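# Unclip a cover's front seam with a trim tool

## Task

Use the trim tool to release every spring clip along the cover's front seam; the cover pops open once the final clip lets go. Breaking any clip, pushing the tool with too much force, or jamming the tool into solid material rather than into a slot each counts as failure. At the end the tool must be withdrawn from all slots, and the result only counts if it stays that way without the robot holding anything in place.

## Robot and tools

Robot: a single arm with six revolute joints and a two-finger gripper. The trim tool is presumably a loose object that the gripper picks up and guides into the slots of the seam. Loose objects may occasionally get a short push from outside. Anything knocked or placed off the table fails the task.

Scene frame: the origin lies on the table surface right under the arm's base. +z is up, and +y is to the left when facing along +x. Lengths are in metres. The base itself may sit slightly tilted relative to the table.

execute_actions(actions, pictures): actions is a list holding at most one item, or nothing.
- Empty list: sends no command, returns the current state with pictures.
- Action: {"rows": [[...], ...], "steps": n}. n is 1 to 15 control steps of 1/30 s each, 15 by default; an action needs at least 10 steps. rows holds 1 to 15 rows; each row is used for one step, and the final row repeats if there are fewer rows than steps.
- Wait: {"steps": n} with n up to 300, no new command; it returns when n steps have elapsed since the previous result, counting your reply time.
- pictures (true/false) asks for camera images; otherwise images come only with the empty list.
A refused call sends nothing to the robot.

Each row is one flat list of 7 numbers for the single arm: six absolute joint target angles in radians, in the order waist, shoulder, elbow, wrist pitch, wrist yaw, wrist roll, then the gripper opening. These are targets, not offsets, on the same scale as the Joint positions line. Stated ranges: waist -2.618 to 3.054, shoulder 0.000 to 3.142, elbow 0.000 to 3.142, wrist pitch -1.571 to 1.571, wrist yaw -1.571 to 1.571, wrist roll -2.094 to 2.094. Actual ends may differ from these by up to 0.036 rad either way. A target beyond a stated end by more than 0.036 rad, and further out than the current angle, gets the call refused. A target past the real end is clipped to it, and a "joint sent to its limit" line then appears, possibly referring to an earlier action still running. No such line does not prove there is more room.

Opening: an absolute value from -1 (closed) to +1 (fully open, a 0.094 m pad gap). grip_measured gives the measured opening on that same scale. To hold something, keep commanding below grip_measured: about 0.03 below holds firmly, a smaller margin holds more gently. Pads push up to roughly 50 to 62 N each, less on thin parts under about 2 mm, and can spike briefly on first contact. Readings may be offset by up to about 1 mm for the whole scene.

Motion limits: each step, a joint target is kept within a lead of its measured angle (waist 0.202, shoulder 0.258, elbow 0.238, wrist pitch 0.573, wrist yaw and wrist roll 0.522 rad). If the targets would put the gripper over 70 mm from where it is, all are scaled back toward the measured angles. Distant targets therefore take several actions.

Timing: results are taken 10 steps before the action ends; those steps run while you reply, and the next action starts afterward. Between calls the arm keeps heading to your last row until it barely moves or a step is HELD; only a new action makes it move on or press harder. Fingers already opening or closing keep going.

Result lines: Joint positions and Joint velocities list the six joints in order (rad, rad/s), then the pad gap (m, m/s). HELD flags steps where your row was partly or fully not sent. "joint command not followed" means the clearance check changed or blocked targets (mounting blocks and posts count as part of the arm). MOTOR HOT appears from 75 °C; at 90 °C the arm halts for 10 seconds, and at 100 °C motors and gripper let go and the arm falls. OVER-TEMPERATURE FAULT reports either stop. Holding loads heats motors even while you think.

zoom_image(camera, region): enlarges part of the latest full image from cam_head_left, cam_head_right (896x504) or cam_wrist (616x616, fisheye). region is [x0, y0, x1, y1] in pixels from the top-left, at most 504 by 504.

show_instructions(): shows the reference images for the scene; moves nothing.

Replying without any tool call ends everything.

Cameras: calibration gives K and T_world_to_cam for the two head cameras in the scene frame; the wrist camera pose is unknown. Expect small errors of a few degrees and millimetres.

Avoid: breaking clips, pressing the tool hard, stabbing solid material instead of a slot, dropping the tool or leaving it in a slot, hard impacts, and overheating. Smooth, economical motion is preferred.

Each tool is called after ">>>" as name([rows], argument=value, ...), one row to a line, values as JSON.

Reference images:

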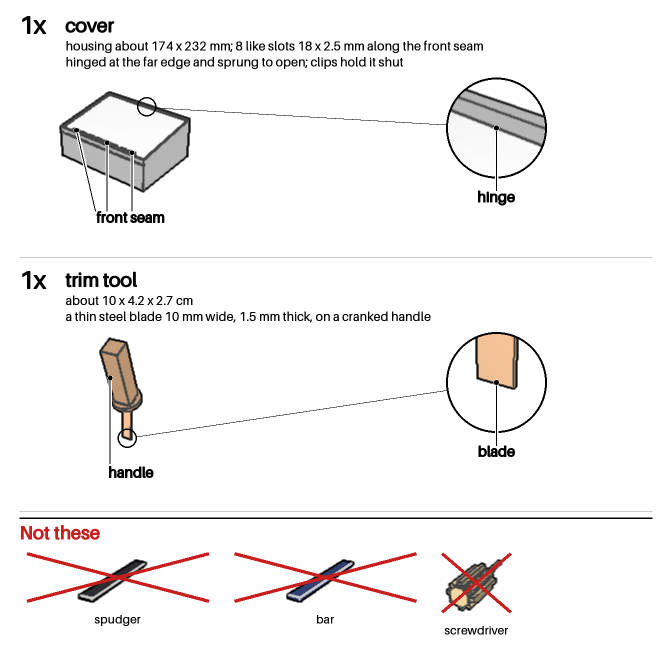

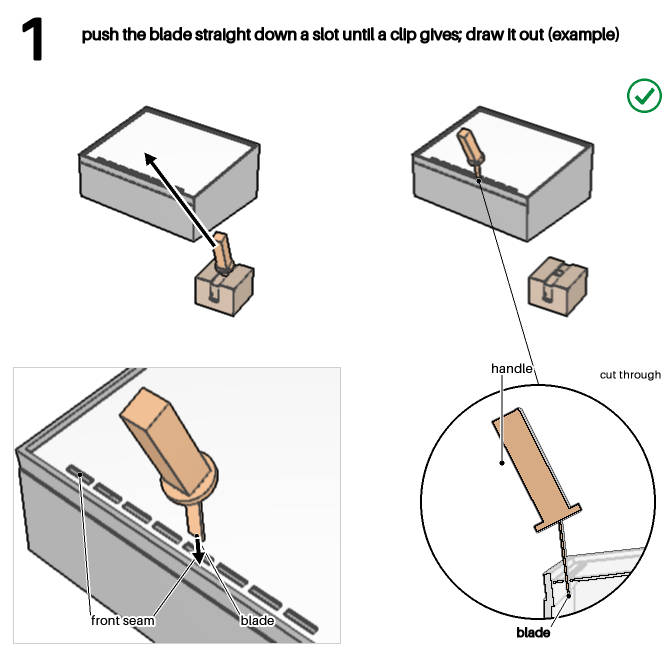

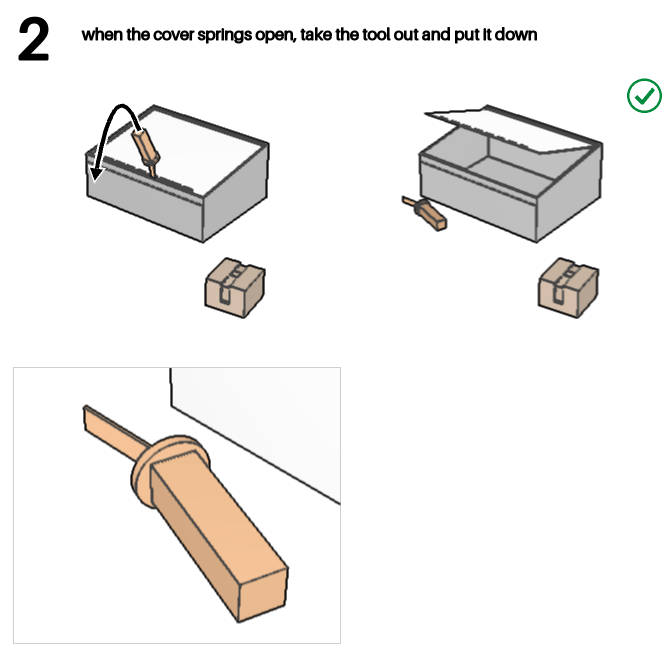

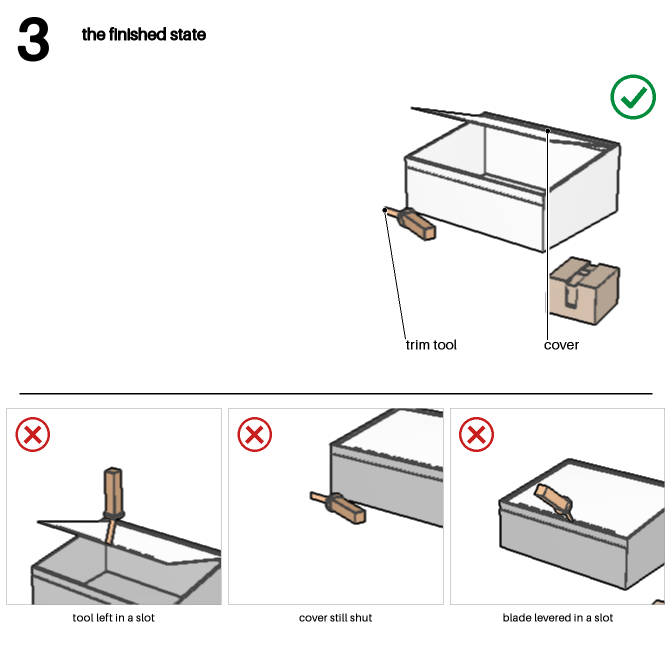

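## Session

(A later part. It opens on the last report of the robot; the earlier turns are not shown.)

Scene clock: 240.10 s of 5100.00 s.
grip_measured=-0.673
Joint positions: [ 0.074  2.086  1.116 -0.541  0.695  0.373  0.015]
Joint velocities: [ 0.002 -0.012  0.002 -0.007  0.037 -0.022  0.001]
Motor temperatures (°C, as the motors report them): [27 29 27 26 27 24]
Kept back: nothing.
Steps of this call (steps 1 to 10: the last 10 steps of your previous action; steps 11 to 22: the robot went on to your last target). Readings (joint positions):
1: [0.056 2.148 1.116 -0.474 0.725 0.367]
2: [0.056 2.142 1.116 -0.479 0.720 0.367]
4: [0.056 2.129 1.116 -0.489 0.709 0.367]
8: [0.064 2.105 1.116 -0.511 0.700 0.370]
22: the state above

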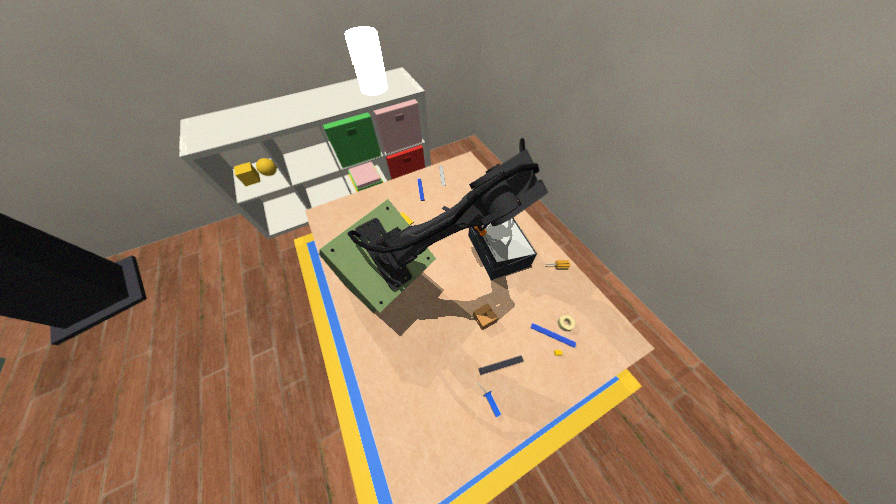

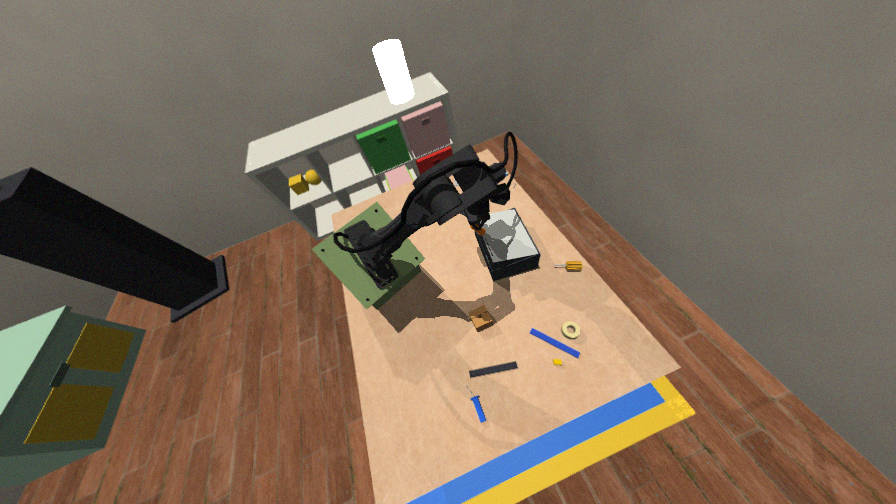

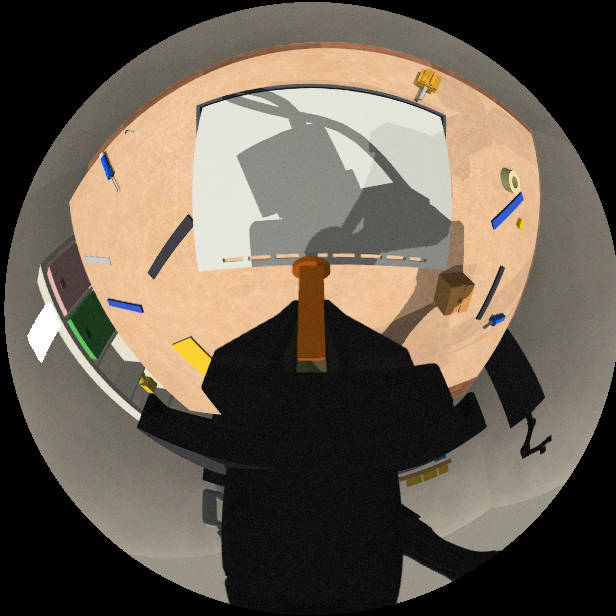

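>>> execute_actions([
  {"rows":[[0.090,2.072,1.156,-0.577,0.680,0.384,-0.72],[0.092,2.068,1.161,-0.585,0.680,0.387,-0.72],[0.095,2.064,1.166,-0.596,0.680,0.391,-0.72],[0.099,2.061,1.172,-0.608,0.680,0.395,-0.72],[0.103,2.058,1.178,-0.620,0.680,0.399,-0.72],[0.107,2.055,1.184,-0.632,0.680,0.403,-0.72],[0.111,2.052,1.190,-0.644,0.680,0.407,-0.72],[0.115,2.049,1.196,-0.656,0.680,0.411,-0.72],[0.119,2.046,1.202,-0.668,0.680,0.415,-0.72],[0.123,2.044,1.208,-0.680,0.680,0.419,-0.72],[0.127,2.042,1.213,-0.692,0.680,0.423,-0.72],[0.130,2.040,1.218,-0.704,0.680,0.427,-0.72],[0.133,2.039,1.222,-0.716,0.680,0.431,-0.72],[0.135,2.038,1.224,-0.727,0.680,0.435,-0.72],[0.136,2.037,1.225,-0.736,0.680,0.438,-0.72]],"steps":15},
])

>>> execute_actions([
  {"steps":22},
], pictures=true)

>>> zoom_image(camera="cam_wrist", region=[250,230,370,310])

>>> zoom_image(camera="cam_head_right", region=[440,160,580,290])

Scene clock: 243.60 s of 5100.00 s.
grip_measured=-0.673
Joint positions: [ 0.075  2.085  1.138 -0.569  0.69   0.38   0.015]
Joint velocities: [ 0.002 -0.056  0.149 -0.3    0.022  0.154 -0.001]
Motor temperatures (°C, as the motors report them): [27 30 27 26 27 24]
Steps of this call (steps 1 to 15: the robot went on to your last target; steps 16 to 90: nothing new was sent; then 0.33 s passed at rest; steps 91 to 95: the first 5 steps of this action). Readings (joint positions):
91: [0.074 2.086 1.118 -0.543 0.694 0.374]
92: [0.074 2.086 1.122 -0.548 0.693 0.374]
94: [0.074 2.086 1.132 -0.562 0.691 0.378]
95: the state above

Scene clock: 244.33 s of 5100.00 s.
grip_measured=-0.673
Joint positions: [ 0.116  2.055  1.194 -0.722  0.684  0.428  0.015]
Joint velocities: [ 0.012 -0.027  0.007  0.037 -0.007  0.037  0.   ]
Motor temperatures (°C, as the motors report them): [27 30 27 26 27 24]
Kept back: nothing.
Steps of this call (steps 1 to 10: the last 10 steps of your previous action; steps 11 to 22: the robot went on to your last target). Readings (joint positions):
1: [0.076 2.083 1.143 -0.579 0.690 0.383]
2: [0.079 2.079 1.148 -0.590 0.689 0.385]
4: [0.087 2.072 1.159 -0.613 0.688 0.392]
8: [0.105 2.062 1.180 -0.666 0.685 0.406]
22: the state above

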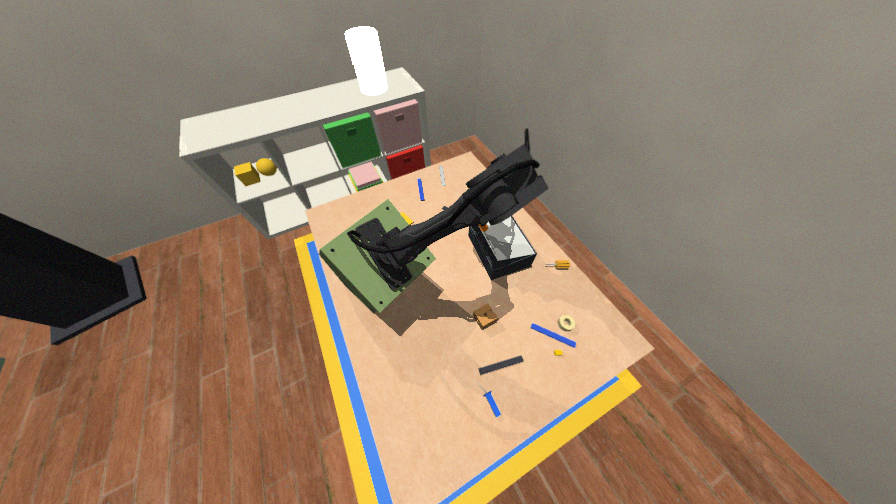

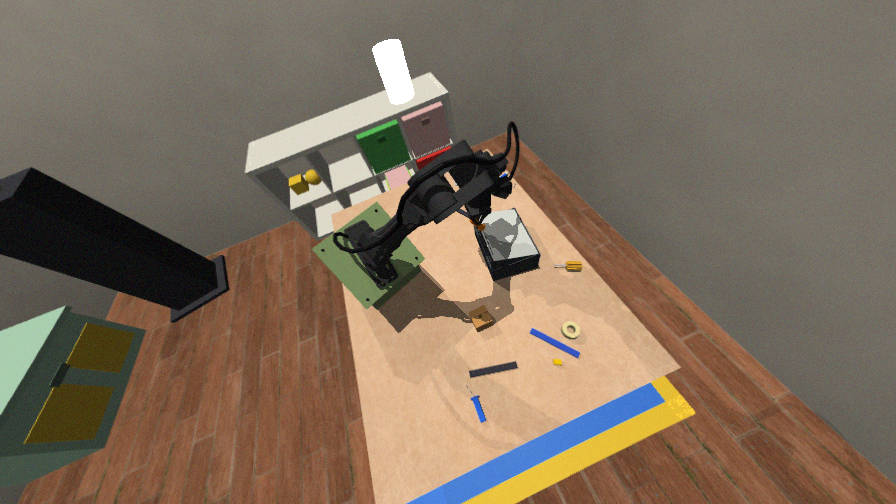

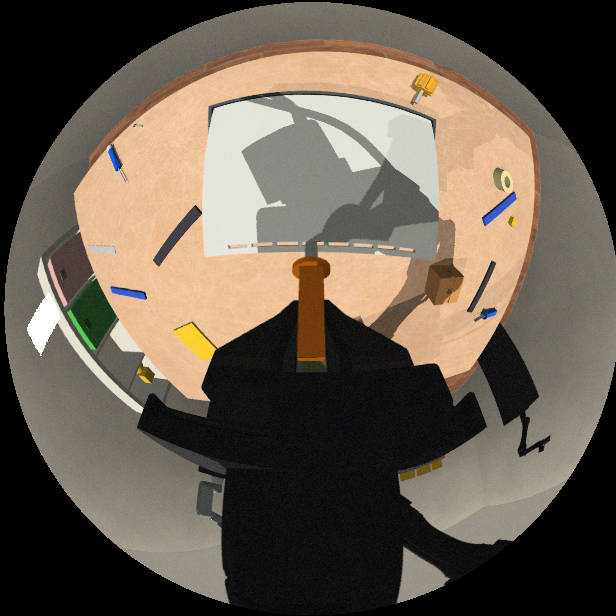

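Region (250, 230, 370, 310) of cam_wrist's 616x616 image, scaled by 4.200, with more detail than that image has.

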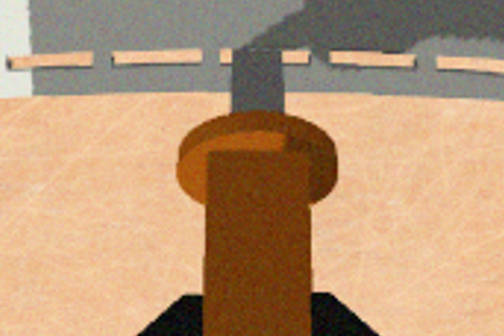

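Region (440, 160, 580, 290) of cam_head_right's 896x504 image, scaled by 3.600, with more detail than that image has; it fills the top 468 rows of this view, and the rest is white.

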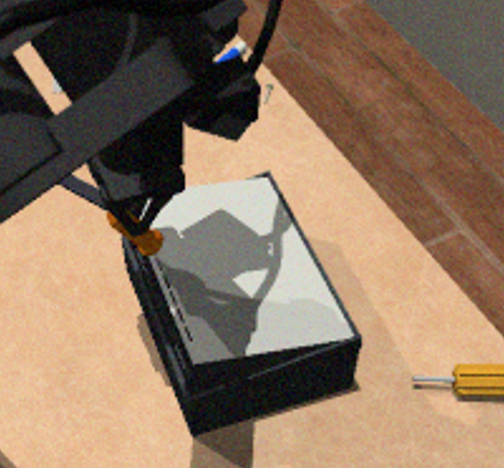

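>>> execute_actions([
  {"rows":[[0.134,2.030,1.219,-0.740,0.680,0.438,-0.72],[0.136,2.015,1.219,-0.750,0.680,0.438,-0.72],[0.136,1.995,1.219,-0.762,0.680,0.438,-0.72],[0.136,1.970,1.215,-0.778,0.680,0.438,-0.72],[0.136,1.940,1.195,-0.795,0.680,0.438,-0.72],[0.130,1.905,1.170,-0.812,0.680,0.438,-0.72],[0.110,1.870,1.140,-0.830,0.680,0.430,-0.72],[0.080,1.835,1.110,-0.845,0.675,0.400,-0.72],[0.040,1.800,1.080,-0.850,0.670,0.360,-0.72],[0.000,1.765,1.050,-0.840,0.665,0.320,-0.72],[-0.050,1.735,1.025,-0.810,0.655,0.270,-0.72],[-0.100,1.705,1.000,-0.780,0.645,0.220,-0.72],[-0.150,1.680,0.985,-0.740,0.635,0.170,-0.72],[-0.200,1.660,0.975,-0.700,0.620,0.120,-0.72],[-0.250,1.645,0.970,-0.660,0.605,0.070,-0.72]],"steps":15},
])

>>> execute_actions([
  {"rows":[[-0.300,1.640,0.970,-0.600,0.590,0.020,-0.72],[-0.350,1.640,0.970,-0.520,0.570,-0.030,-0.72],[-0.400,1.640,0.970,-0.420,0.545,-0.080,-0.72],[-0.450,1.640,0.970,-0.300,0.510,-0.130,-0.72],[-0.500,1.640,0.965,-0.160,0.470,-0.180,-0.72],[-0.545,1.650,0.960,-0.010,0.430,-0.230,-0.72],[-0.590,1.670,0.950,0.150,0.385,-0.280,-0.72],[-0.630,1.700,0.940,0.310,0.340,-0.320,-0.72],[-0.665,1.750,0.930,0.470,0.290,-0.360,-0.72],[-0.695,1.810,0.920,0.630,0.240,-0.400,-0.72],[-0.720,1.880,0.910,0.780,0.190,-0.430,-0.72],[-0.740,1.950,0.900,0.920,0.140,-0.455,-0.72],[-0.750,2.020,0.890,1.040,0.095,-0.475,-0.72],[-0.757,2.080,0.885,1.140,0.060,-0.490,-0.72],[-0.760,2.130,0.880,1.220,0.030,-0.500,-0.72]],"steps":15},
], pictures=true)

Scene clock: 260.50 s of 5100.00 s.
grip_measured=-0.673
Joint positions: [ 0.116  2.018  1.194 -0.748  0.679  0.428  0.015]
Joint velocities: [-0.022 -0.549 -0.002 -0.33  -0.095 -0.037 -0.001]
Motor temperatures (°C, as the motors report them): [27 31 27 26 27 24]
Steps of this call (steps 1 to 15: the robot went on to your last target; steps 16 to 90: nothing new was sent; then 13.00 s passed at rest; steps 91 to 95: the first 5 steps of this action). Readings (joint positions):
91: [0.116 2.055 1.194 -0.723 0.684 0.428]
92: [0.116 2.053 1.194 -0.725 0.684 0.428]
94: [0.116 2.036 1.194 -0.737 0.681 0.428]
95: the state above

Scene clock: 261.00 s of 5100.00 s.
grip_measured=-0.673
Joint positions: [-0.422  1.657  0.988 -0.521  0.575  0.022  0.015]
Joint velocities: [-1.306 -0.002 -0.12   2.381 -0.667 -1.297 -0.   ]
Motor temperatures (°C, as the motors report them): [27 31 27 26 27 24]
Steps of this call (steps 1 to 10: the last 10 steps of your previous action; steps 11 to 15: the first 5 steps of this action). Readings (joint positions):
11: [-0.221 1.669 1.006 -0.730 0.639 0.201]
12: [-0.276 1.661 0.998 -0.699 0.629 0.158]
14: [-0.375 1.657 0.991 -0.596 0.598 0.069]
15: the state above

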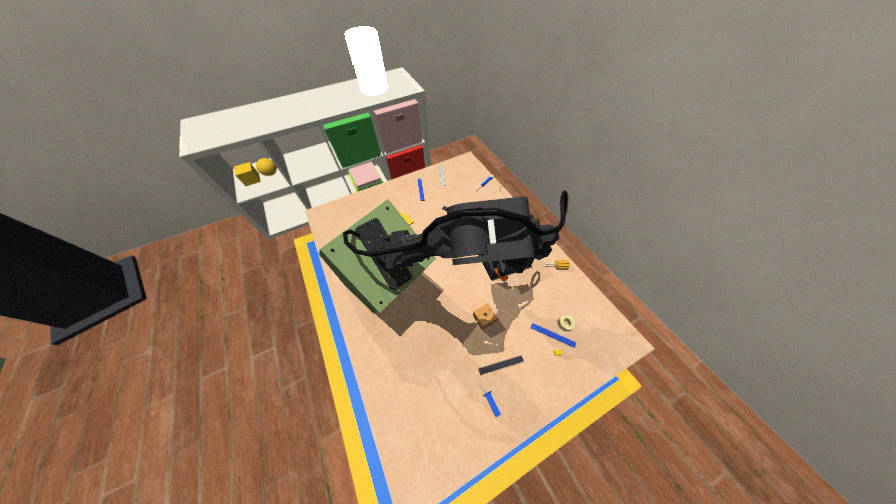

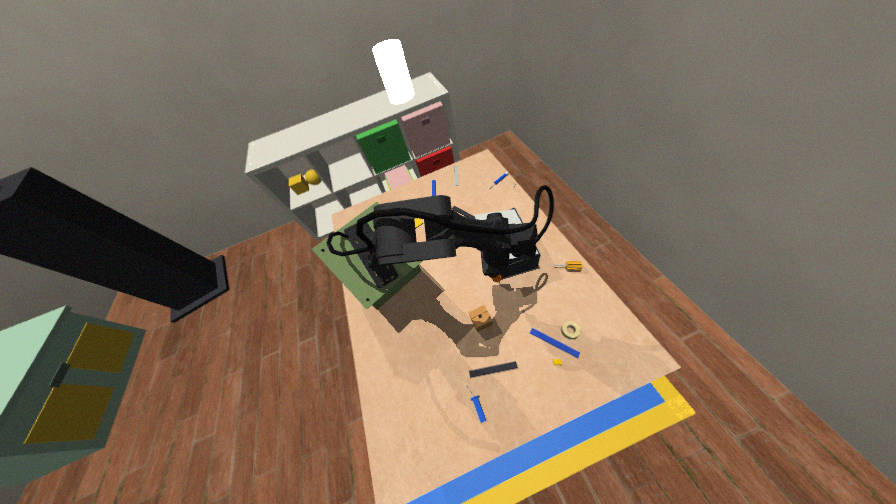

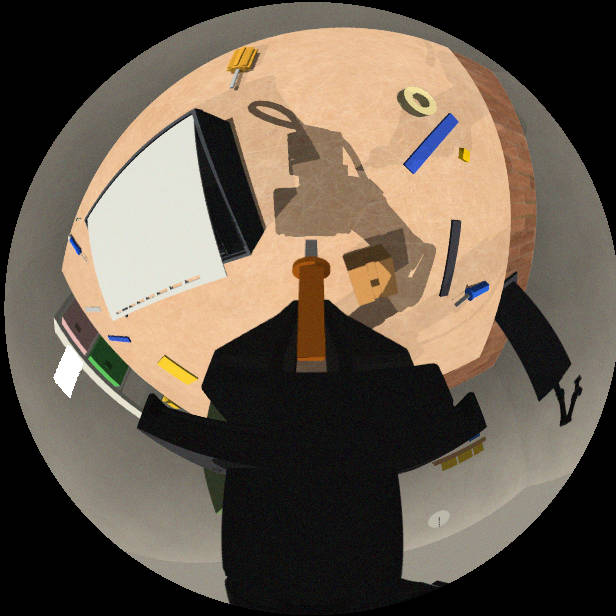

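Now to pre-place.

>>> execute_actions([
  {"rows":[[-0.760,2.170,0.885,1.280,0.010,-0.502,-0.72],[-0.760,2.205,0.890,1.330,0.005,-0.502,-0.72],[-0.760,2.230,0.890,1.360,0.003,-0.502,-0.72],[-0.760,2.245,0.890,1.370,0.003,-0.502,-0.72]],"steps":12},
])

>>> execute_actions([
  {"steps":28},
], pictures=true)

Scene clock: 261.40 s of 5100.00 s.
grip_measured=-0.673
Joint positions: [-0.771  2.128  0.927  0.828  0.151 -0.419  0.015]
Joint velocities: [-0.032  1.712 -0.471  3.245 -0.725 -0.505 -0.001]
Motor temperatures (°C, as the motors report them): [27 31 27 26 27 24]
Steps of this call (steps 1 to 10: the last 10 steps of your previous action; steps 11 to 12: the first 2 steps of this action). Readings (joint positions):
11: [-0.768 2.065 0.942 0.722 0.180 -0.401]
12: the state above

Scene clock: 262.33 s of 5100.00 s.
grip_measured=-0.673
Joint positions: [-0.771  2.253  0.898  1.361  0.02  -0.493  0.015]
Joint velocities: [ 0.012 -0.002 -0.002 -0.037 -0.022  0.007 -0.001]
Motor temperatures (°C, as the motors report them): [27 31 27 26 27 24]
Kept back: nothing.
Steps of this call (steps 1 to 10: the last 10 steps of your previous action; steps 11 to 28: the robot went on to your last target). Readings (joint positions):
1: [-0.771 2.179 0.914 0.933 0.130 -0.433]
2: [-0.771 2.216 0.906 1.016 0.108 -0.445]
4: [-0.771 2.253 0.899 1.120 0.075 -0.462]
8: [-0.771 2.254 0.898 1.260 0.041 -0.480]
28: the state above

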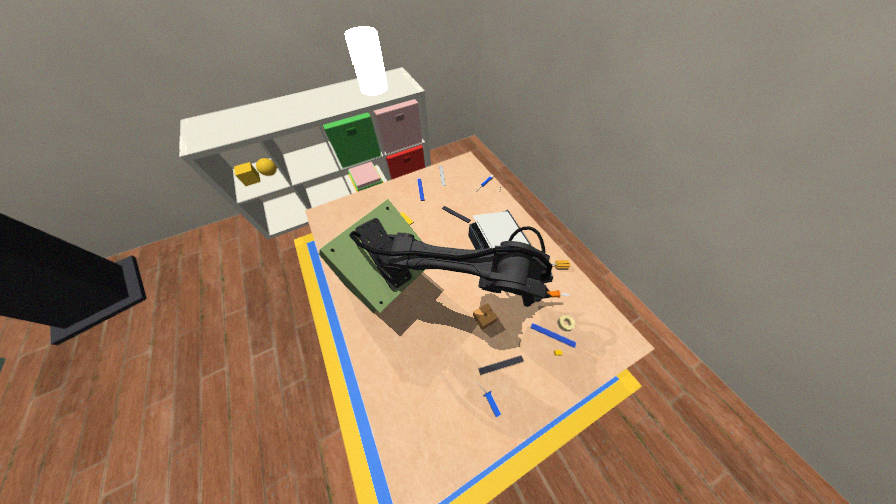

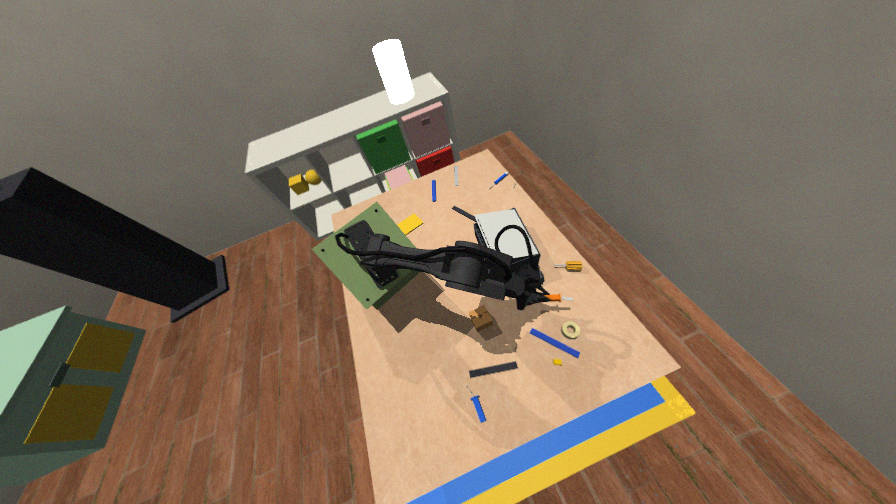

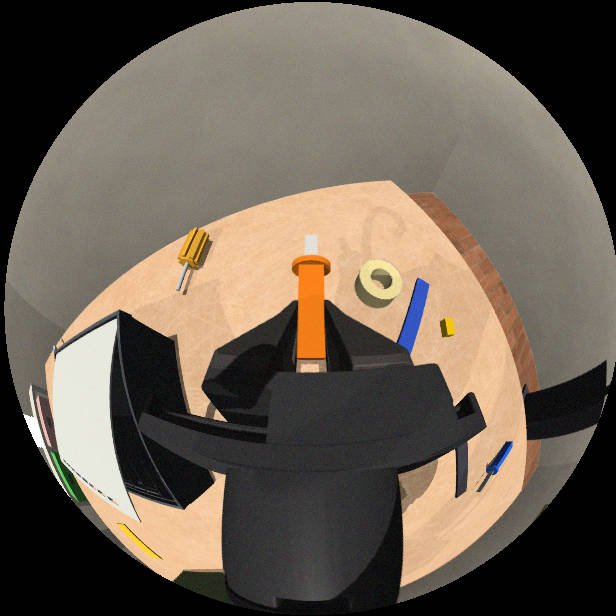

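>>> execute_actions([
  {"rows":[[-0.780,2.270,0.935,1.372,0.000,-0.502,-0.72],[-0.785,2.280,0.945,1.376,-0.005,-0.502,-0.72],[-0.790,2.292,0.955,1.380,-0.010,-0.502,-0.72],[-0.794,2.305,0.964,1.384,-0.015,-0.502,-0.72],[-0.798,2.318,0.972,1.388,-0.020,-0.502,-0.72],[-0.801,2.331,0.980,1.392,-0.025,-0.502,-0.72],[-0.804,2.344,0.987,1.396,-0.030,-0.502,-0.72],[-0.806,2.356,0.994,1.399,-0.034,-0.502,-0.72],[-0.808,2.368,1.000,1.402,-0.038,-0.502,-0.72],[-0.809,2.378,1.004,1.404,-0.041,-0.502,-0.72],[-0.810,2.386,1.007,1.405,-0.043,-0.502,-0.72],[-0.810,2.392,1.008,1.405,-0.045,-0.502,-0.72]],"steps":13},
])

>>> execute_actions([
  {"steps":24},
], pictures=true)

>>> zoom_image(camera="cam_head_right", region=[480,250,620,350])

>>> zoom_image(camera="cam_head_left", region=[480,250,620,350])

Scene clock: 263.20 s of 5100.00 s.
grip_measured=-0.673
Joint positions: [-0.773  2.259  0.908  1.365  0.014 -0.493  0.015]
Joint velocities: [-0.056  0.183  0.266  0.066 -0.125  0.007 -0.001]
Motor temperatures (°C, as the motors report them): [27 31 27 27 27 24]
Steps of this call (steps 1 to 23: the robot went on to your last target; steps 24 to 26: the first 3 steps of this action). Readings (joint positions):
24: [-0.771 2.253 0.898 1.361 0.019 -0.493]
25: [-0.772 2.254 0.900 1.362 0.017 -0.493]
26: the state above

Scene clock: 264.00 s of 5100.00 s.
grip_measured=-0.673
Joint positions: [-0.807  2.382  0.979  1.396 -0.028 -0.493  0.015]
Joint velocities: [ 0.007 -0.007 -0.002 -0.051 -0.066  0.022  0.001]
Motor temperatures (°C, as the motors report them): [27 31 27 27 27 24]
Kept back: nothing.
Steps of this call (steps 1 to 10: the last 10 steps of your previous action; steps 11 to 24: the robot went on to your last target). Readings (joint positions):
1: [-0.776 2.267 0.919 1.368 0.011 -0.493]
2: [-0.780 2.276 0.931 1.372 0.008 -0.493]
4: [-0.788 2.299 0.951 1.382 0.001 -0.493]
8: [-0.804 2.349 0.976 1.393 -0.012 -0.493]
24: the state above

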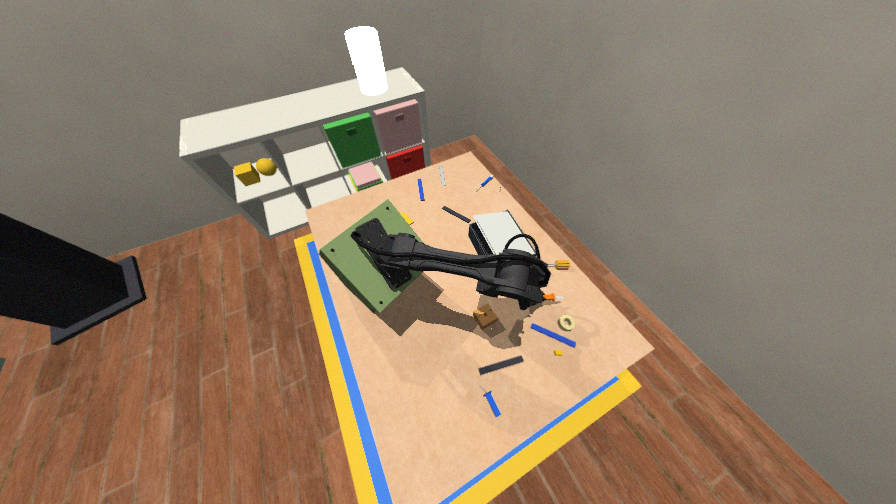

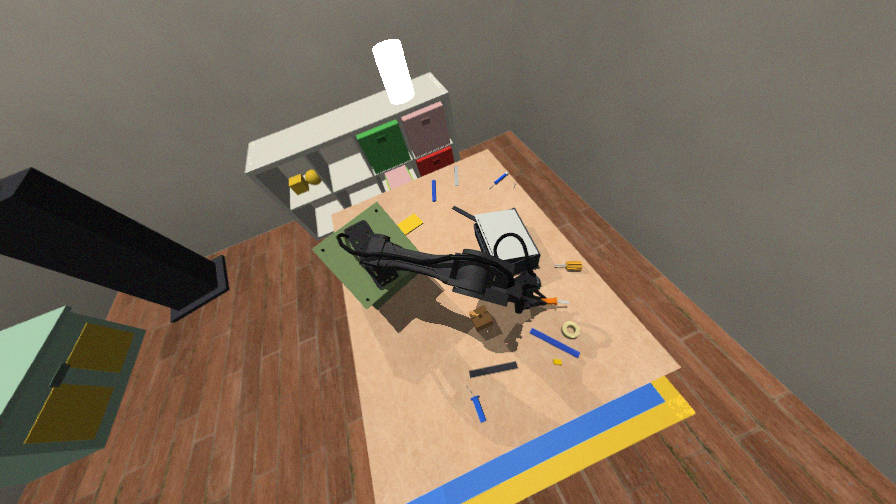

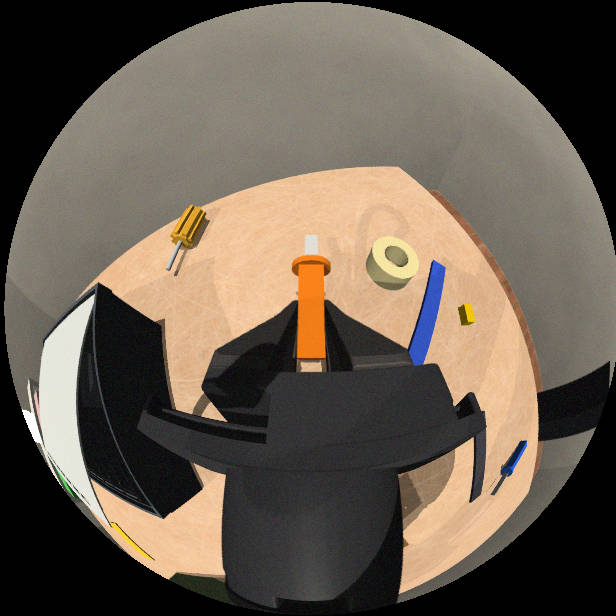

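Region (480, 250, 620, 350) of cam_head_right's 896x504 image, scaled by 3.600, with more detail than that image has; it fills the top 360 rows of this view, and the rest is white.

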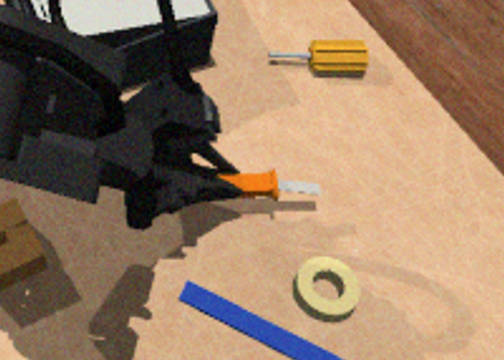

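Region (480, 250, 620, 350) of cam_head_left's 896x504 image, scaled by 3.600, with more detail than that image has; it fills the top 360 rows of this view, and the rest is white.

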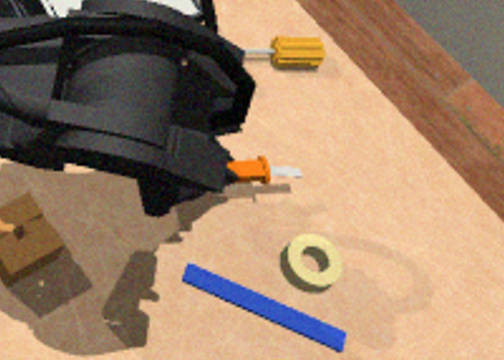

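>>> execute_actions([
  {"rows":[[-0.812,2.402,1.016,1.408,-0.048,-0.502,-0.72],[-0.813,2.408,1.020,1.410,-0.050,-0.502,-0.72],[-0.814,2.414,1.023,1.411,-0.052,-0.502,-0.72],[-0.815,2.419,1.025,1.412,-0.054,-0.502,-0.72],[-0.815,2.423,1.026,1.412,-0.055,-0.502,-0.72],[-0.815,2.426,1.026,1.412,-0.055,-0.502,-0.72]],"steps":10},
])

>>> execute_actions([
  {"steps":22},
], pictures=true)

>>> zoom_image(camera="cam_head_right", region=[480,250,620,350])

Scene clock: 264.57 s of 5100.00 s.
grip_measured=-0.673
Joint positions: [-0.807  2.382  0.979  1.397 -0.029 -0.493  0.015]
Joint velocities: [-0.017  0.002  0.007  0.007  0.051 -0.022 -0.001]
Motor temperatures (°C, as the motors report them): [27 31 27 27 27 24]
Kept back: the last 10 steps of this action.
Steps of this call (steps 1 to 15: the robot went on to your last target; steps 16 to 17: nothing new was sent). Readings (joint positions):
1: [-0.807 2.382 0.979 1.397 -0.028 -0.493]
2: [-0.807 2.382 0.979 1.396 -0.028 -0.493]
4: [-0.807 2.382 0.979 1.397 -0.028 -0.493]
8: [-0.807 2.382 0.979 1.397 -0.028 -0.493]
17: the state above

Scene clock: 265.30 s of 5100.00 s.
grip_measured=-0.673
Joint positions: [-0.807  2.409  1.     1.405 -0.038 -0.493  0.015]
Joint velocities: [-0.002 -0.002 -0.017 -0.022  0.022  0.007 -0.   ]
Motor temperatures (°C, as the motors report them): [27 31 27 27 27 24]
Kept back: nothing.
Steps of this call (steps 1 to 10: the last 10 steps of your previous action; steps 11 to 22: the robot went on to your last target). Readings (joint positions):
1: [-0.807 2.382 0.979 1.397 -0.029 -0.493]
2: [-0.807 2.382 0.979 1.398 -0.030 -0.493]
4: [-0.807 2.388 0.988 1.401 -0.032 -0.493]
8: [-0.807 2.404 1.000 1.404 -0.036 -0.493]
22: the state above

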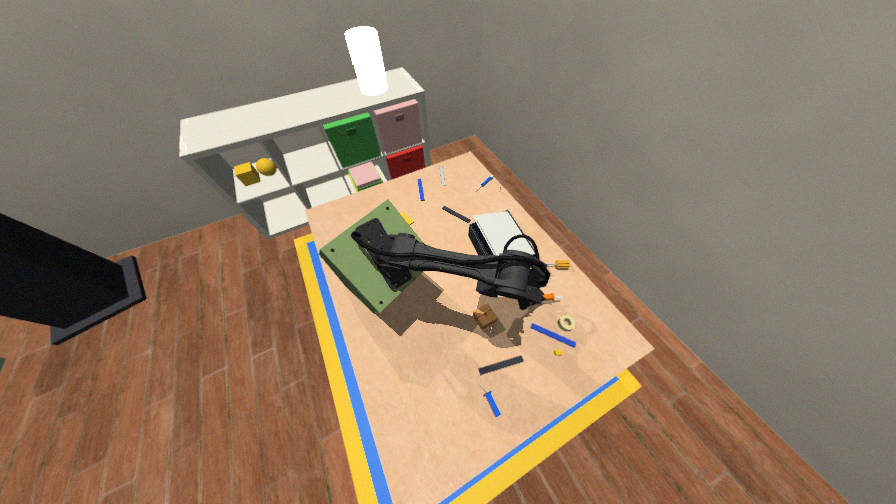

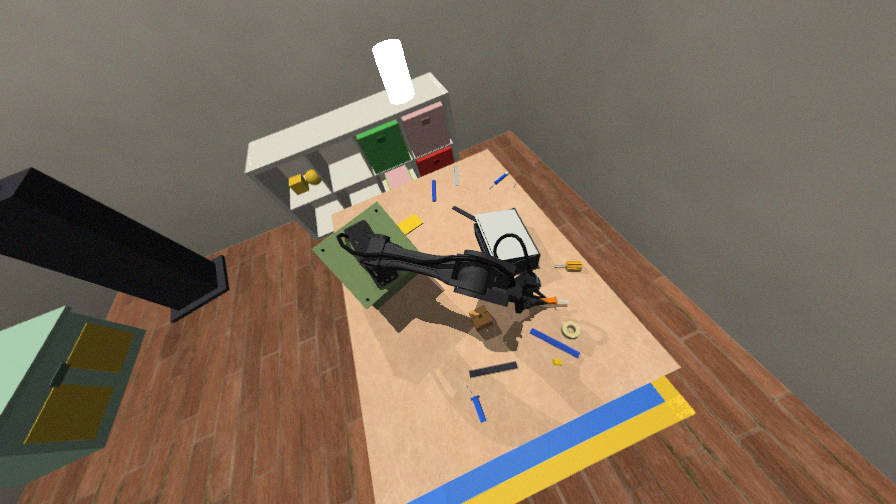

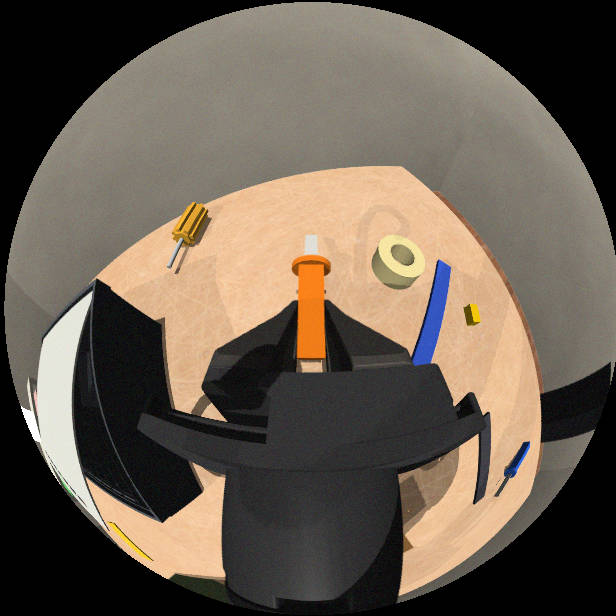

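Region (480, 250, 620, 350) of cam_head_right's 896x504 image, scaled by 3.600, with more detail than that image has; it fills the top 360 rows of this view, and the rest is white.

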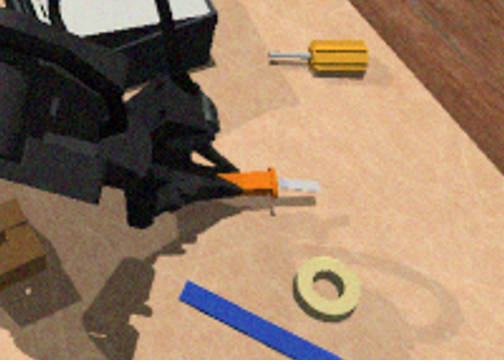

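>>> execute_actions([
  {"rows":[[-0.815,2.428,1.026,1.385,-0.050,-0.502,-0.72],[-0.815,2.430,1.026,1.380,-0.050,-0.502,-0.72],[-0.815,2.432,1.026,1.376,-0.050,-0.502,-0.72],[-0.815,2.432,1.026,1.374,-0.050,-0.502,-0.72],[-0.815,2.432,1.026,1.374,-0.050,-0.502,-0.72],[-0.815,2.432,1.026,1.374,-0.050,-0.502,-0.72],[-0.815,2.432,1.026,1.374,-0.050,-0.502,-0.72],[-0.815,2.430,1.026,1.380,-0.050,-0.502,-0.6],[-0.815,2.430,1.026,1.380,-0.050,-0.502,-0.45],[-0.815,2.430,1.026,1.380,-0.050,-0.502,-0.3],[-0.815,2.430,1.026,1.380,-0.050,-0.502,-0.1]],"steps":15},
])

>>> execute_actions([
  {"steps":22},
], pictures=true)

>>> zoom_image(camera="cam_head_right", region=[480,250,620,350])

Scene clock: 266.13 s of 5100.00 s.
grip_measured=-0.673
Joint positions: [-0.807  2.409  1.     1.401 -0.038 -0.493  0.015]
Joint velocities: [ 0.002  0.002 -0.007 -0.037  0.007  0.007  0.   ]
Motor temperatures (°C, as the motors report them): [27 31 27 27 27 24]
Steps of this call (steps 1 to 15: the robot went on to your last target; steps 16 to 20: nothing new was sent; steps 21 to 25: the first 5 steps of this action). Readings (joint positions):
21: [-0.807 2.409 1.000 1.405 -0.038 -0.493]
22: [-0.807 2.409 1.000 1.404 -0.038 -0.493]
24: [-0.807 2.409 1.000 1.403 -0.038 -0.493]
25: the state above

Scene clock: 266.87 s of 5100.00 s.
grip_measured=-0.102
Joint positions: [-0.807  2.409  1.     1.399 -0.038 -0.493  0.042]
Joint velocities: [-0.002 -0.007 -0.002  0.081  0.095  0.037 -0.001]
Motor temperatures (°C, as the motors report them): [27 31 27 27 27 24]
Kept back: nothing.
Steps of this call (steps 1 to 10: the last 10 steps of your previous action; steps 11 to 15: the robot went on to your last target; steps 16 to 22: nothing new was sent). Readings (joint positions):
1: [-0.807 2.409 1.000 1.400 -0.038 -0.493]
2: [-0.807 2.409 1.000 1.399 -0.038 -0.493]
4: [-0.807 2.409 1.000 1.399 -0.038 -0.493]
8: [-0.807 2.409 1.000 1.399 -0.038 -0.493]
22: the state above
The arm was judged still, so your last target was given up. Only a new action makes it travel on or press farther. Fingers that are still opening or closing keep moving.

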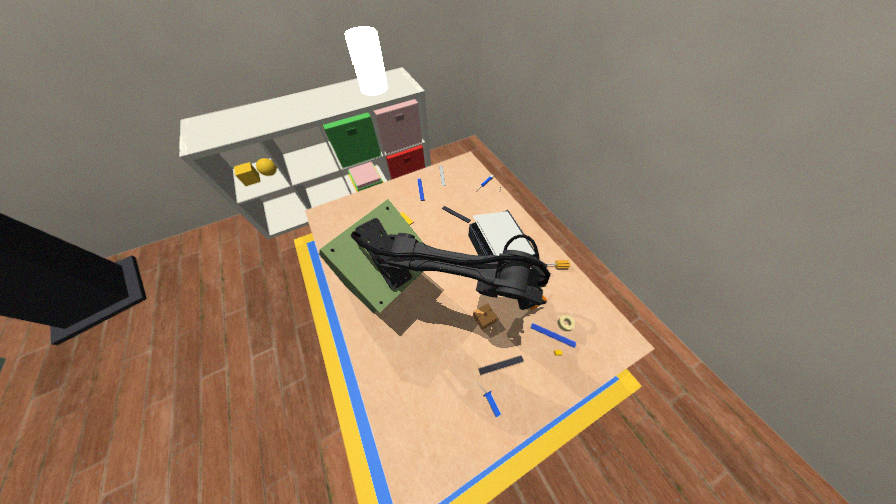

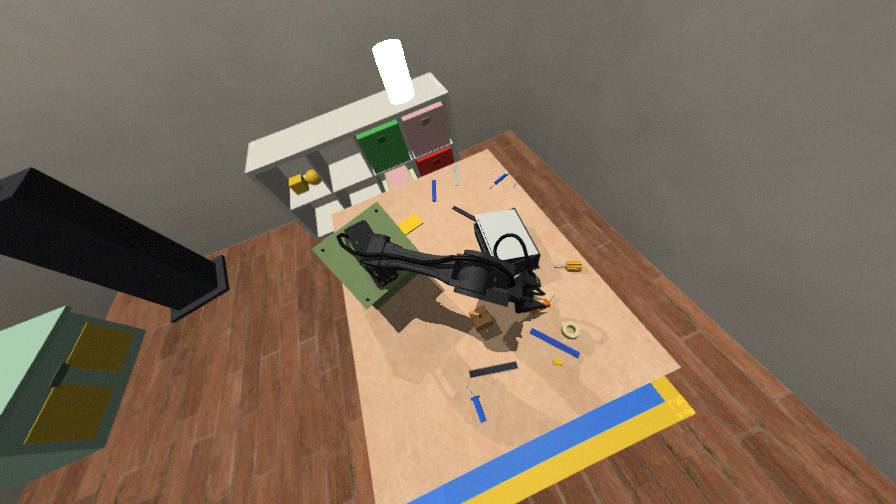

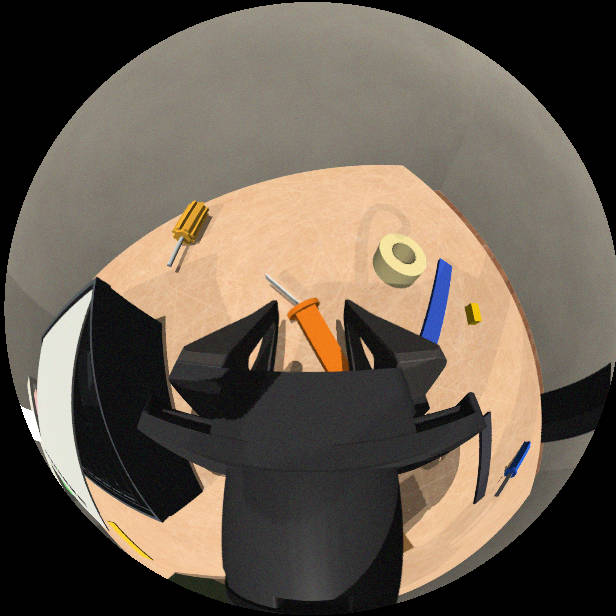

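Region (480, 250, 620, 350) of cam_head_right's 896x504 image, scaled by 3.600, with more detail than that image has; it fills the top 360 rows of this view, and the rest is white.

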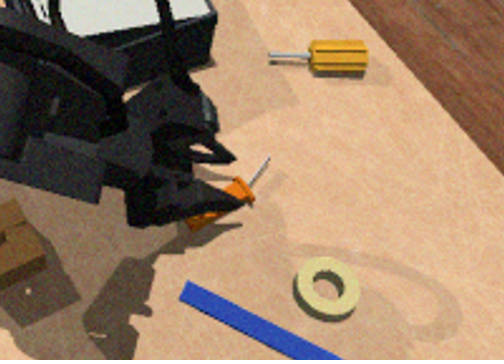

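>>> execute_actions([
  {"rows":[[-0.805,2.390,1.020,1.395,-0.040,-0.502,-0.1],[-0.800,2.375,1.010,1.395,-0.040,-0.502,-0.1],[-0.795,2.355,1.000,1.392,-0.035,-0.502,-0.1],[-0.790,2.330,0.985,1.388,-0.030,-0.502,-0.1],[-0.780,2.300,0.970,1.384,-0.025,-0.502,-0.1],[-0.770,2.270,0.955,1.380,-0.020,-0.502,-0.1],[-0.765,2.250,0.945,1.378,-0.020,-0.502,-0.1],[-0.760,2.240,0.940,1.376,-0.020,-0.502,-0.1]],"steps":12},
])

>>> execute_actions([
  {"steps":20},
], pictures=true)

Scene clock: 267.47 s of 5100.00 s.
grip_measured=-0.102
Joint positions: [-0.807  2.407  1.     1.398 -0.038 -0.493  0.042]
Joint velocities: [ 0.017 -0.081 -0.007  0.022 -0.022 -0.022 -0.   ]
Motor temperatures (°C, as the motors report them): [27 31 27 28 27 24]
Steps of this call (steps 1 to 16: nothing new was sent; steps 17 to 18: the first 2 steps of this action). Readings (joint positions):
17: [-0.807 2.409 1.000 1.399 -0.038 -0.493]
18: the state above

Scene clock: 268.13 s of 5100.00 s.
grip_measured=-0.102
Joint positions: [-0.77   2.231  0.968  1.399 -0.026 -0.493  0.042]
Joint velocities: [-0.002 -0.002 -0.002 -0.037 -0.051 -0.037 -0.001]
Motor temperatures (°C, as the motors report them): [27 31 27 28 27 24]
Kept back: nothing.
Steps of this call (steps 1 to 10: the last 10 steps of your previous action; steps 11 to 20: the robot went on to your last target). Readings (joint positions):
1: [-0.807 2.402 1.000 1.397 -0.038 -0.493]
2: [-0.807 2.391 1.000 1.393 -0.038 -0.493]
4: [-0.803 2.350 0.991 1.385 -0.033 -0.493]
8: [-0.781 2.250 0.973 1.391 -0.028 -0.493]
20: the state above

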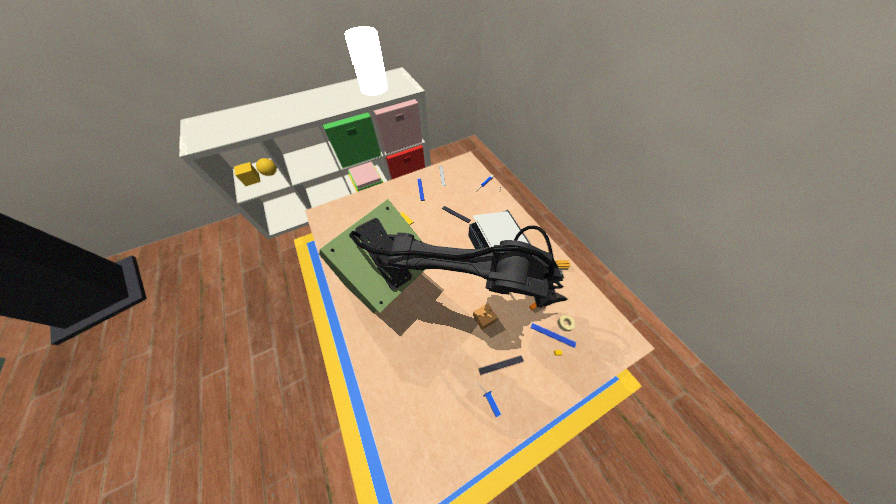

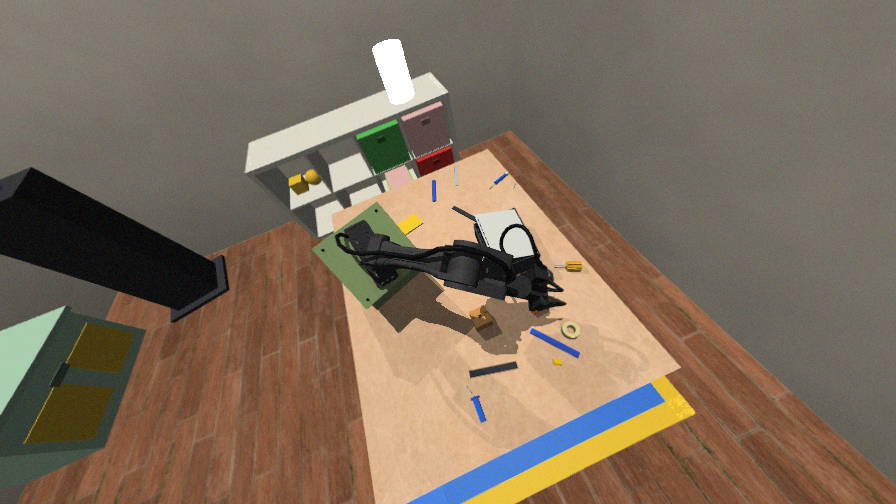

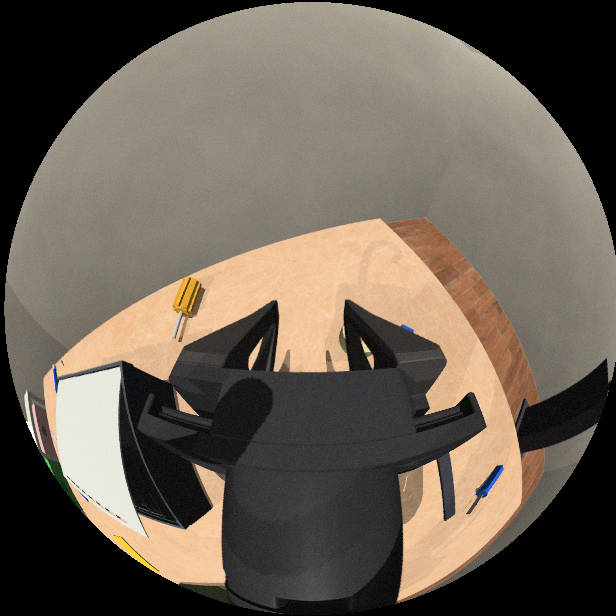

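>>> finished_scene(scene=1)

The scene is finished: the task was done.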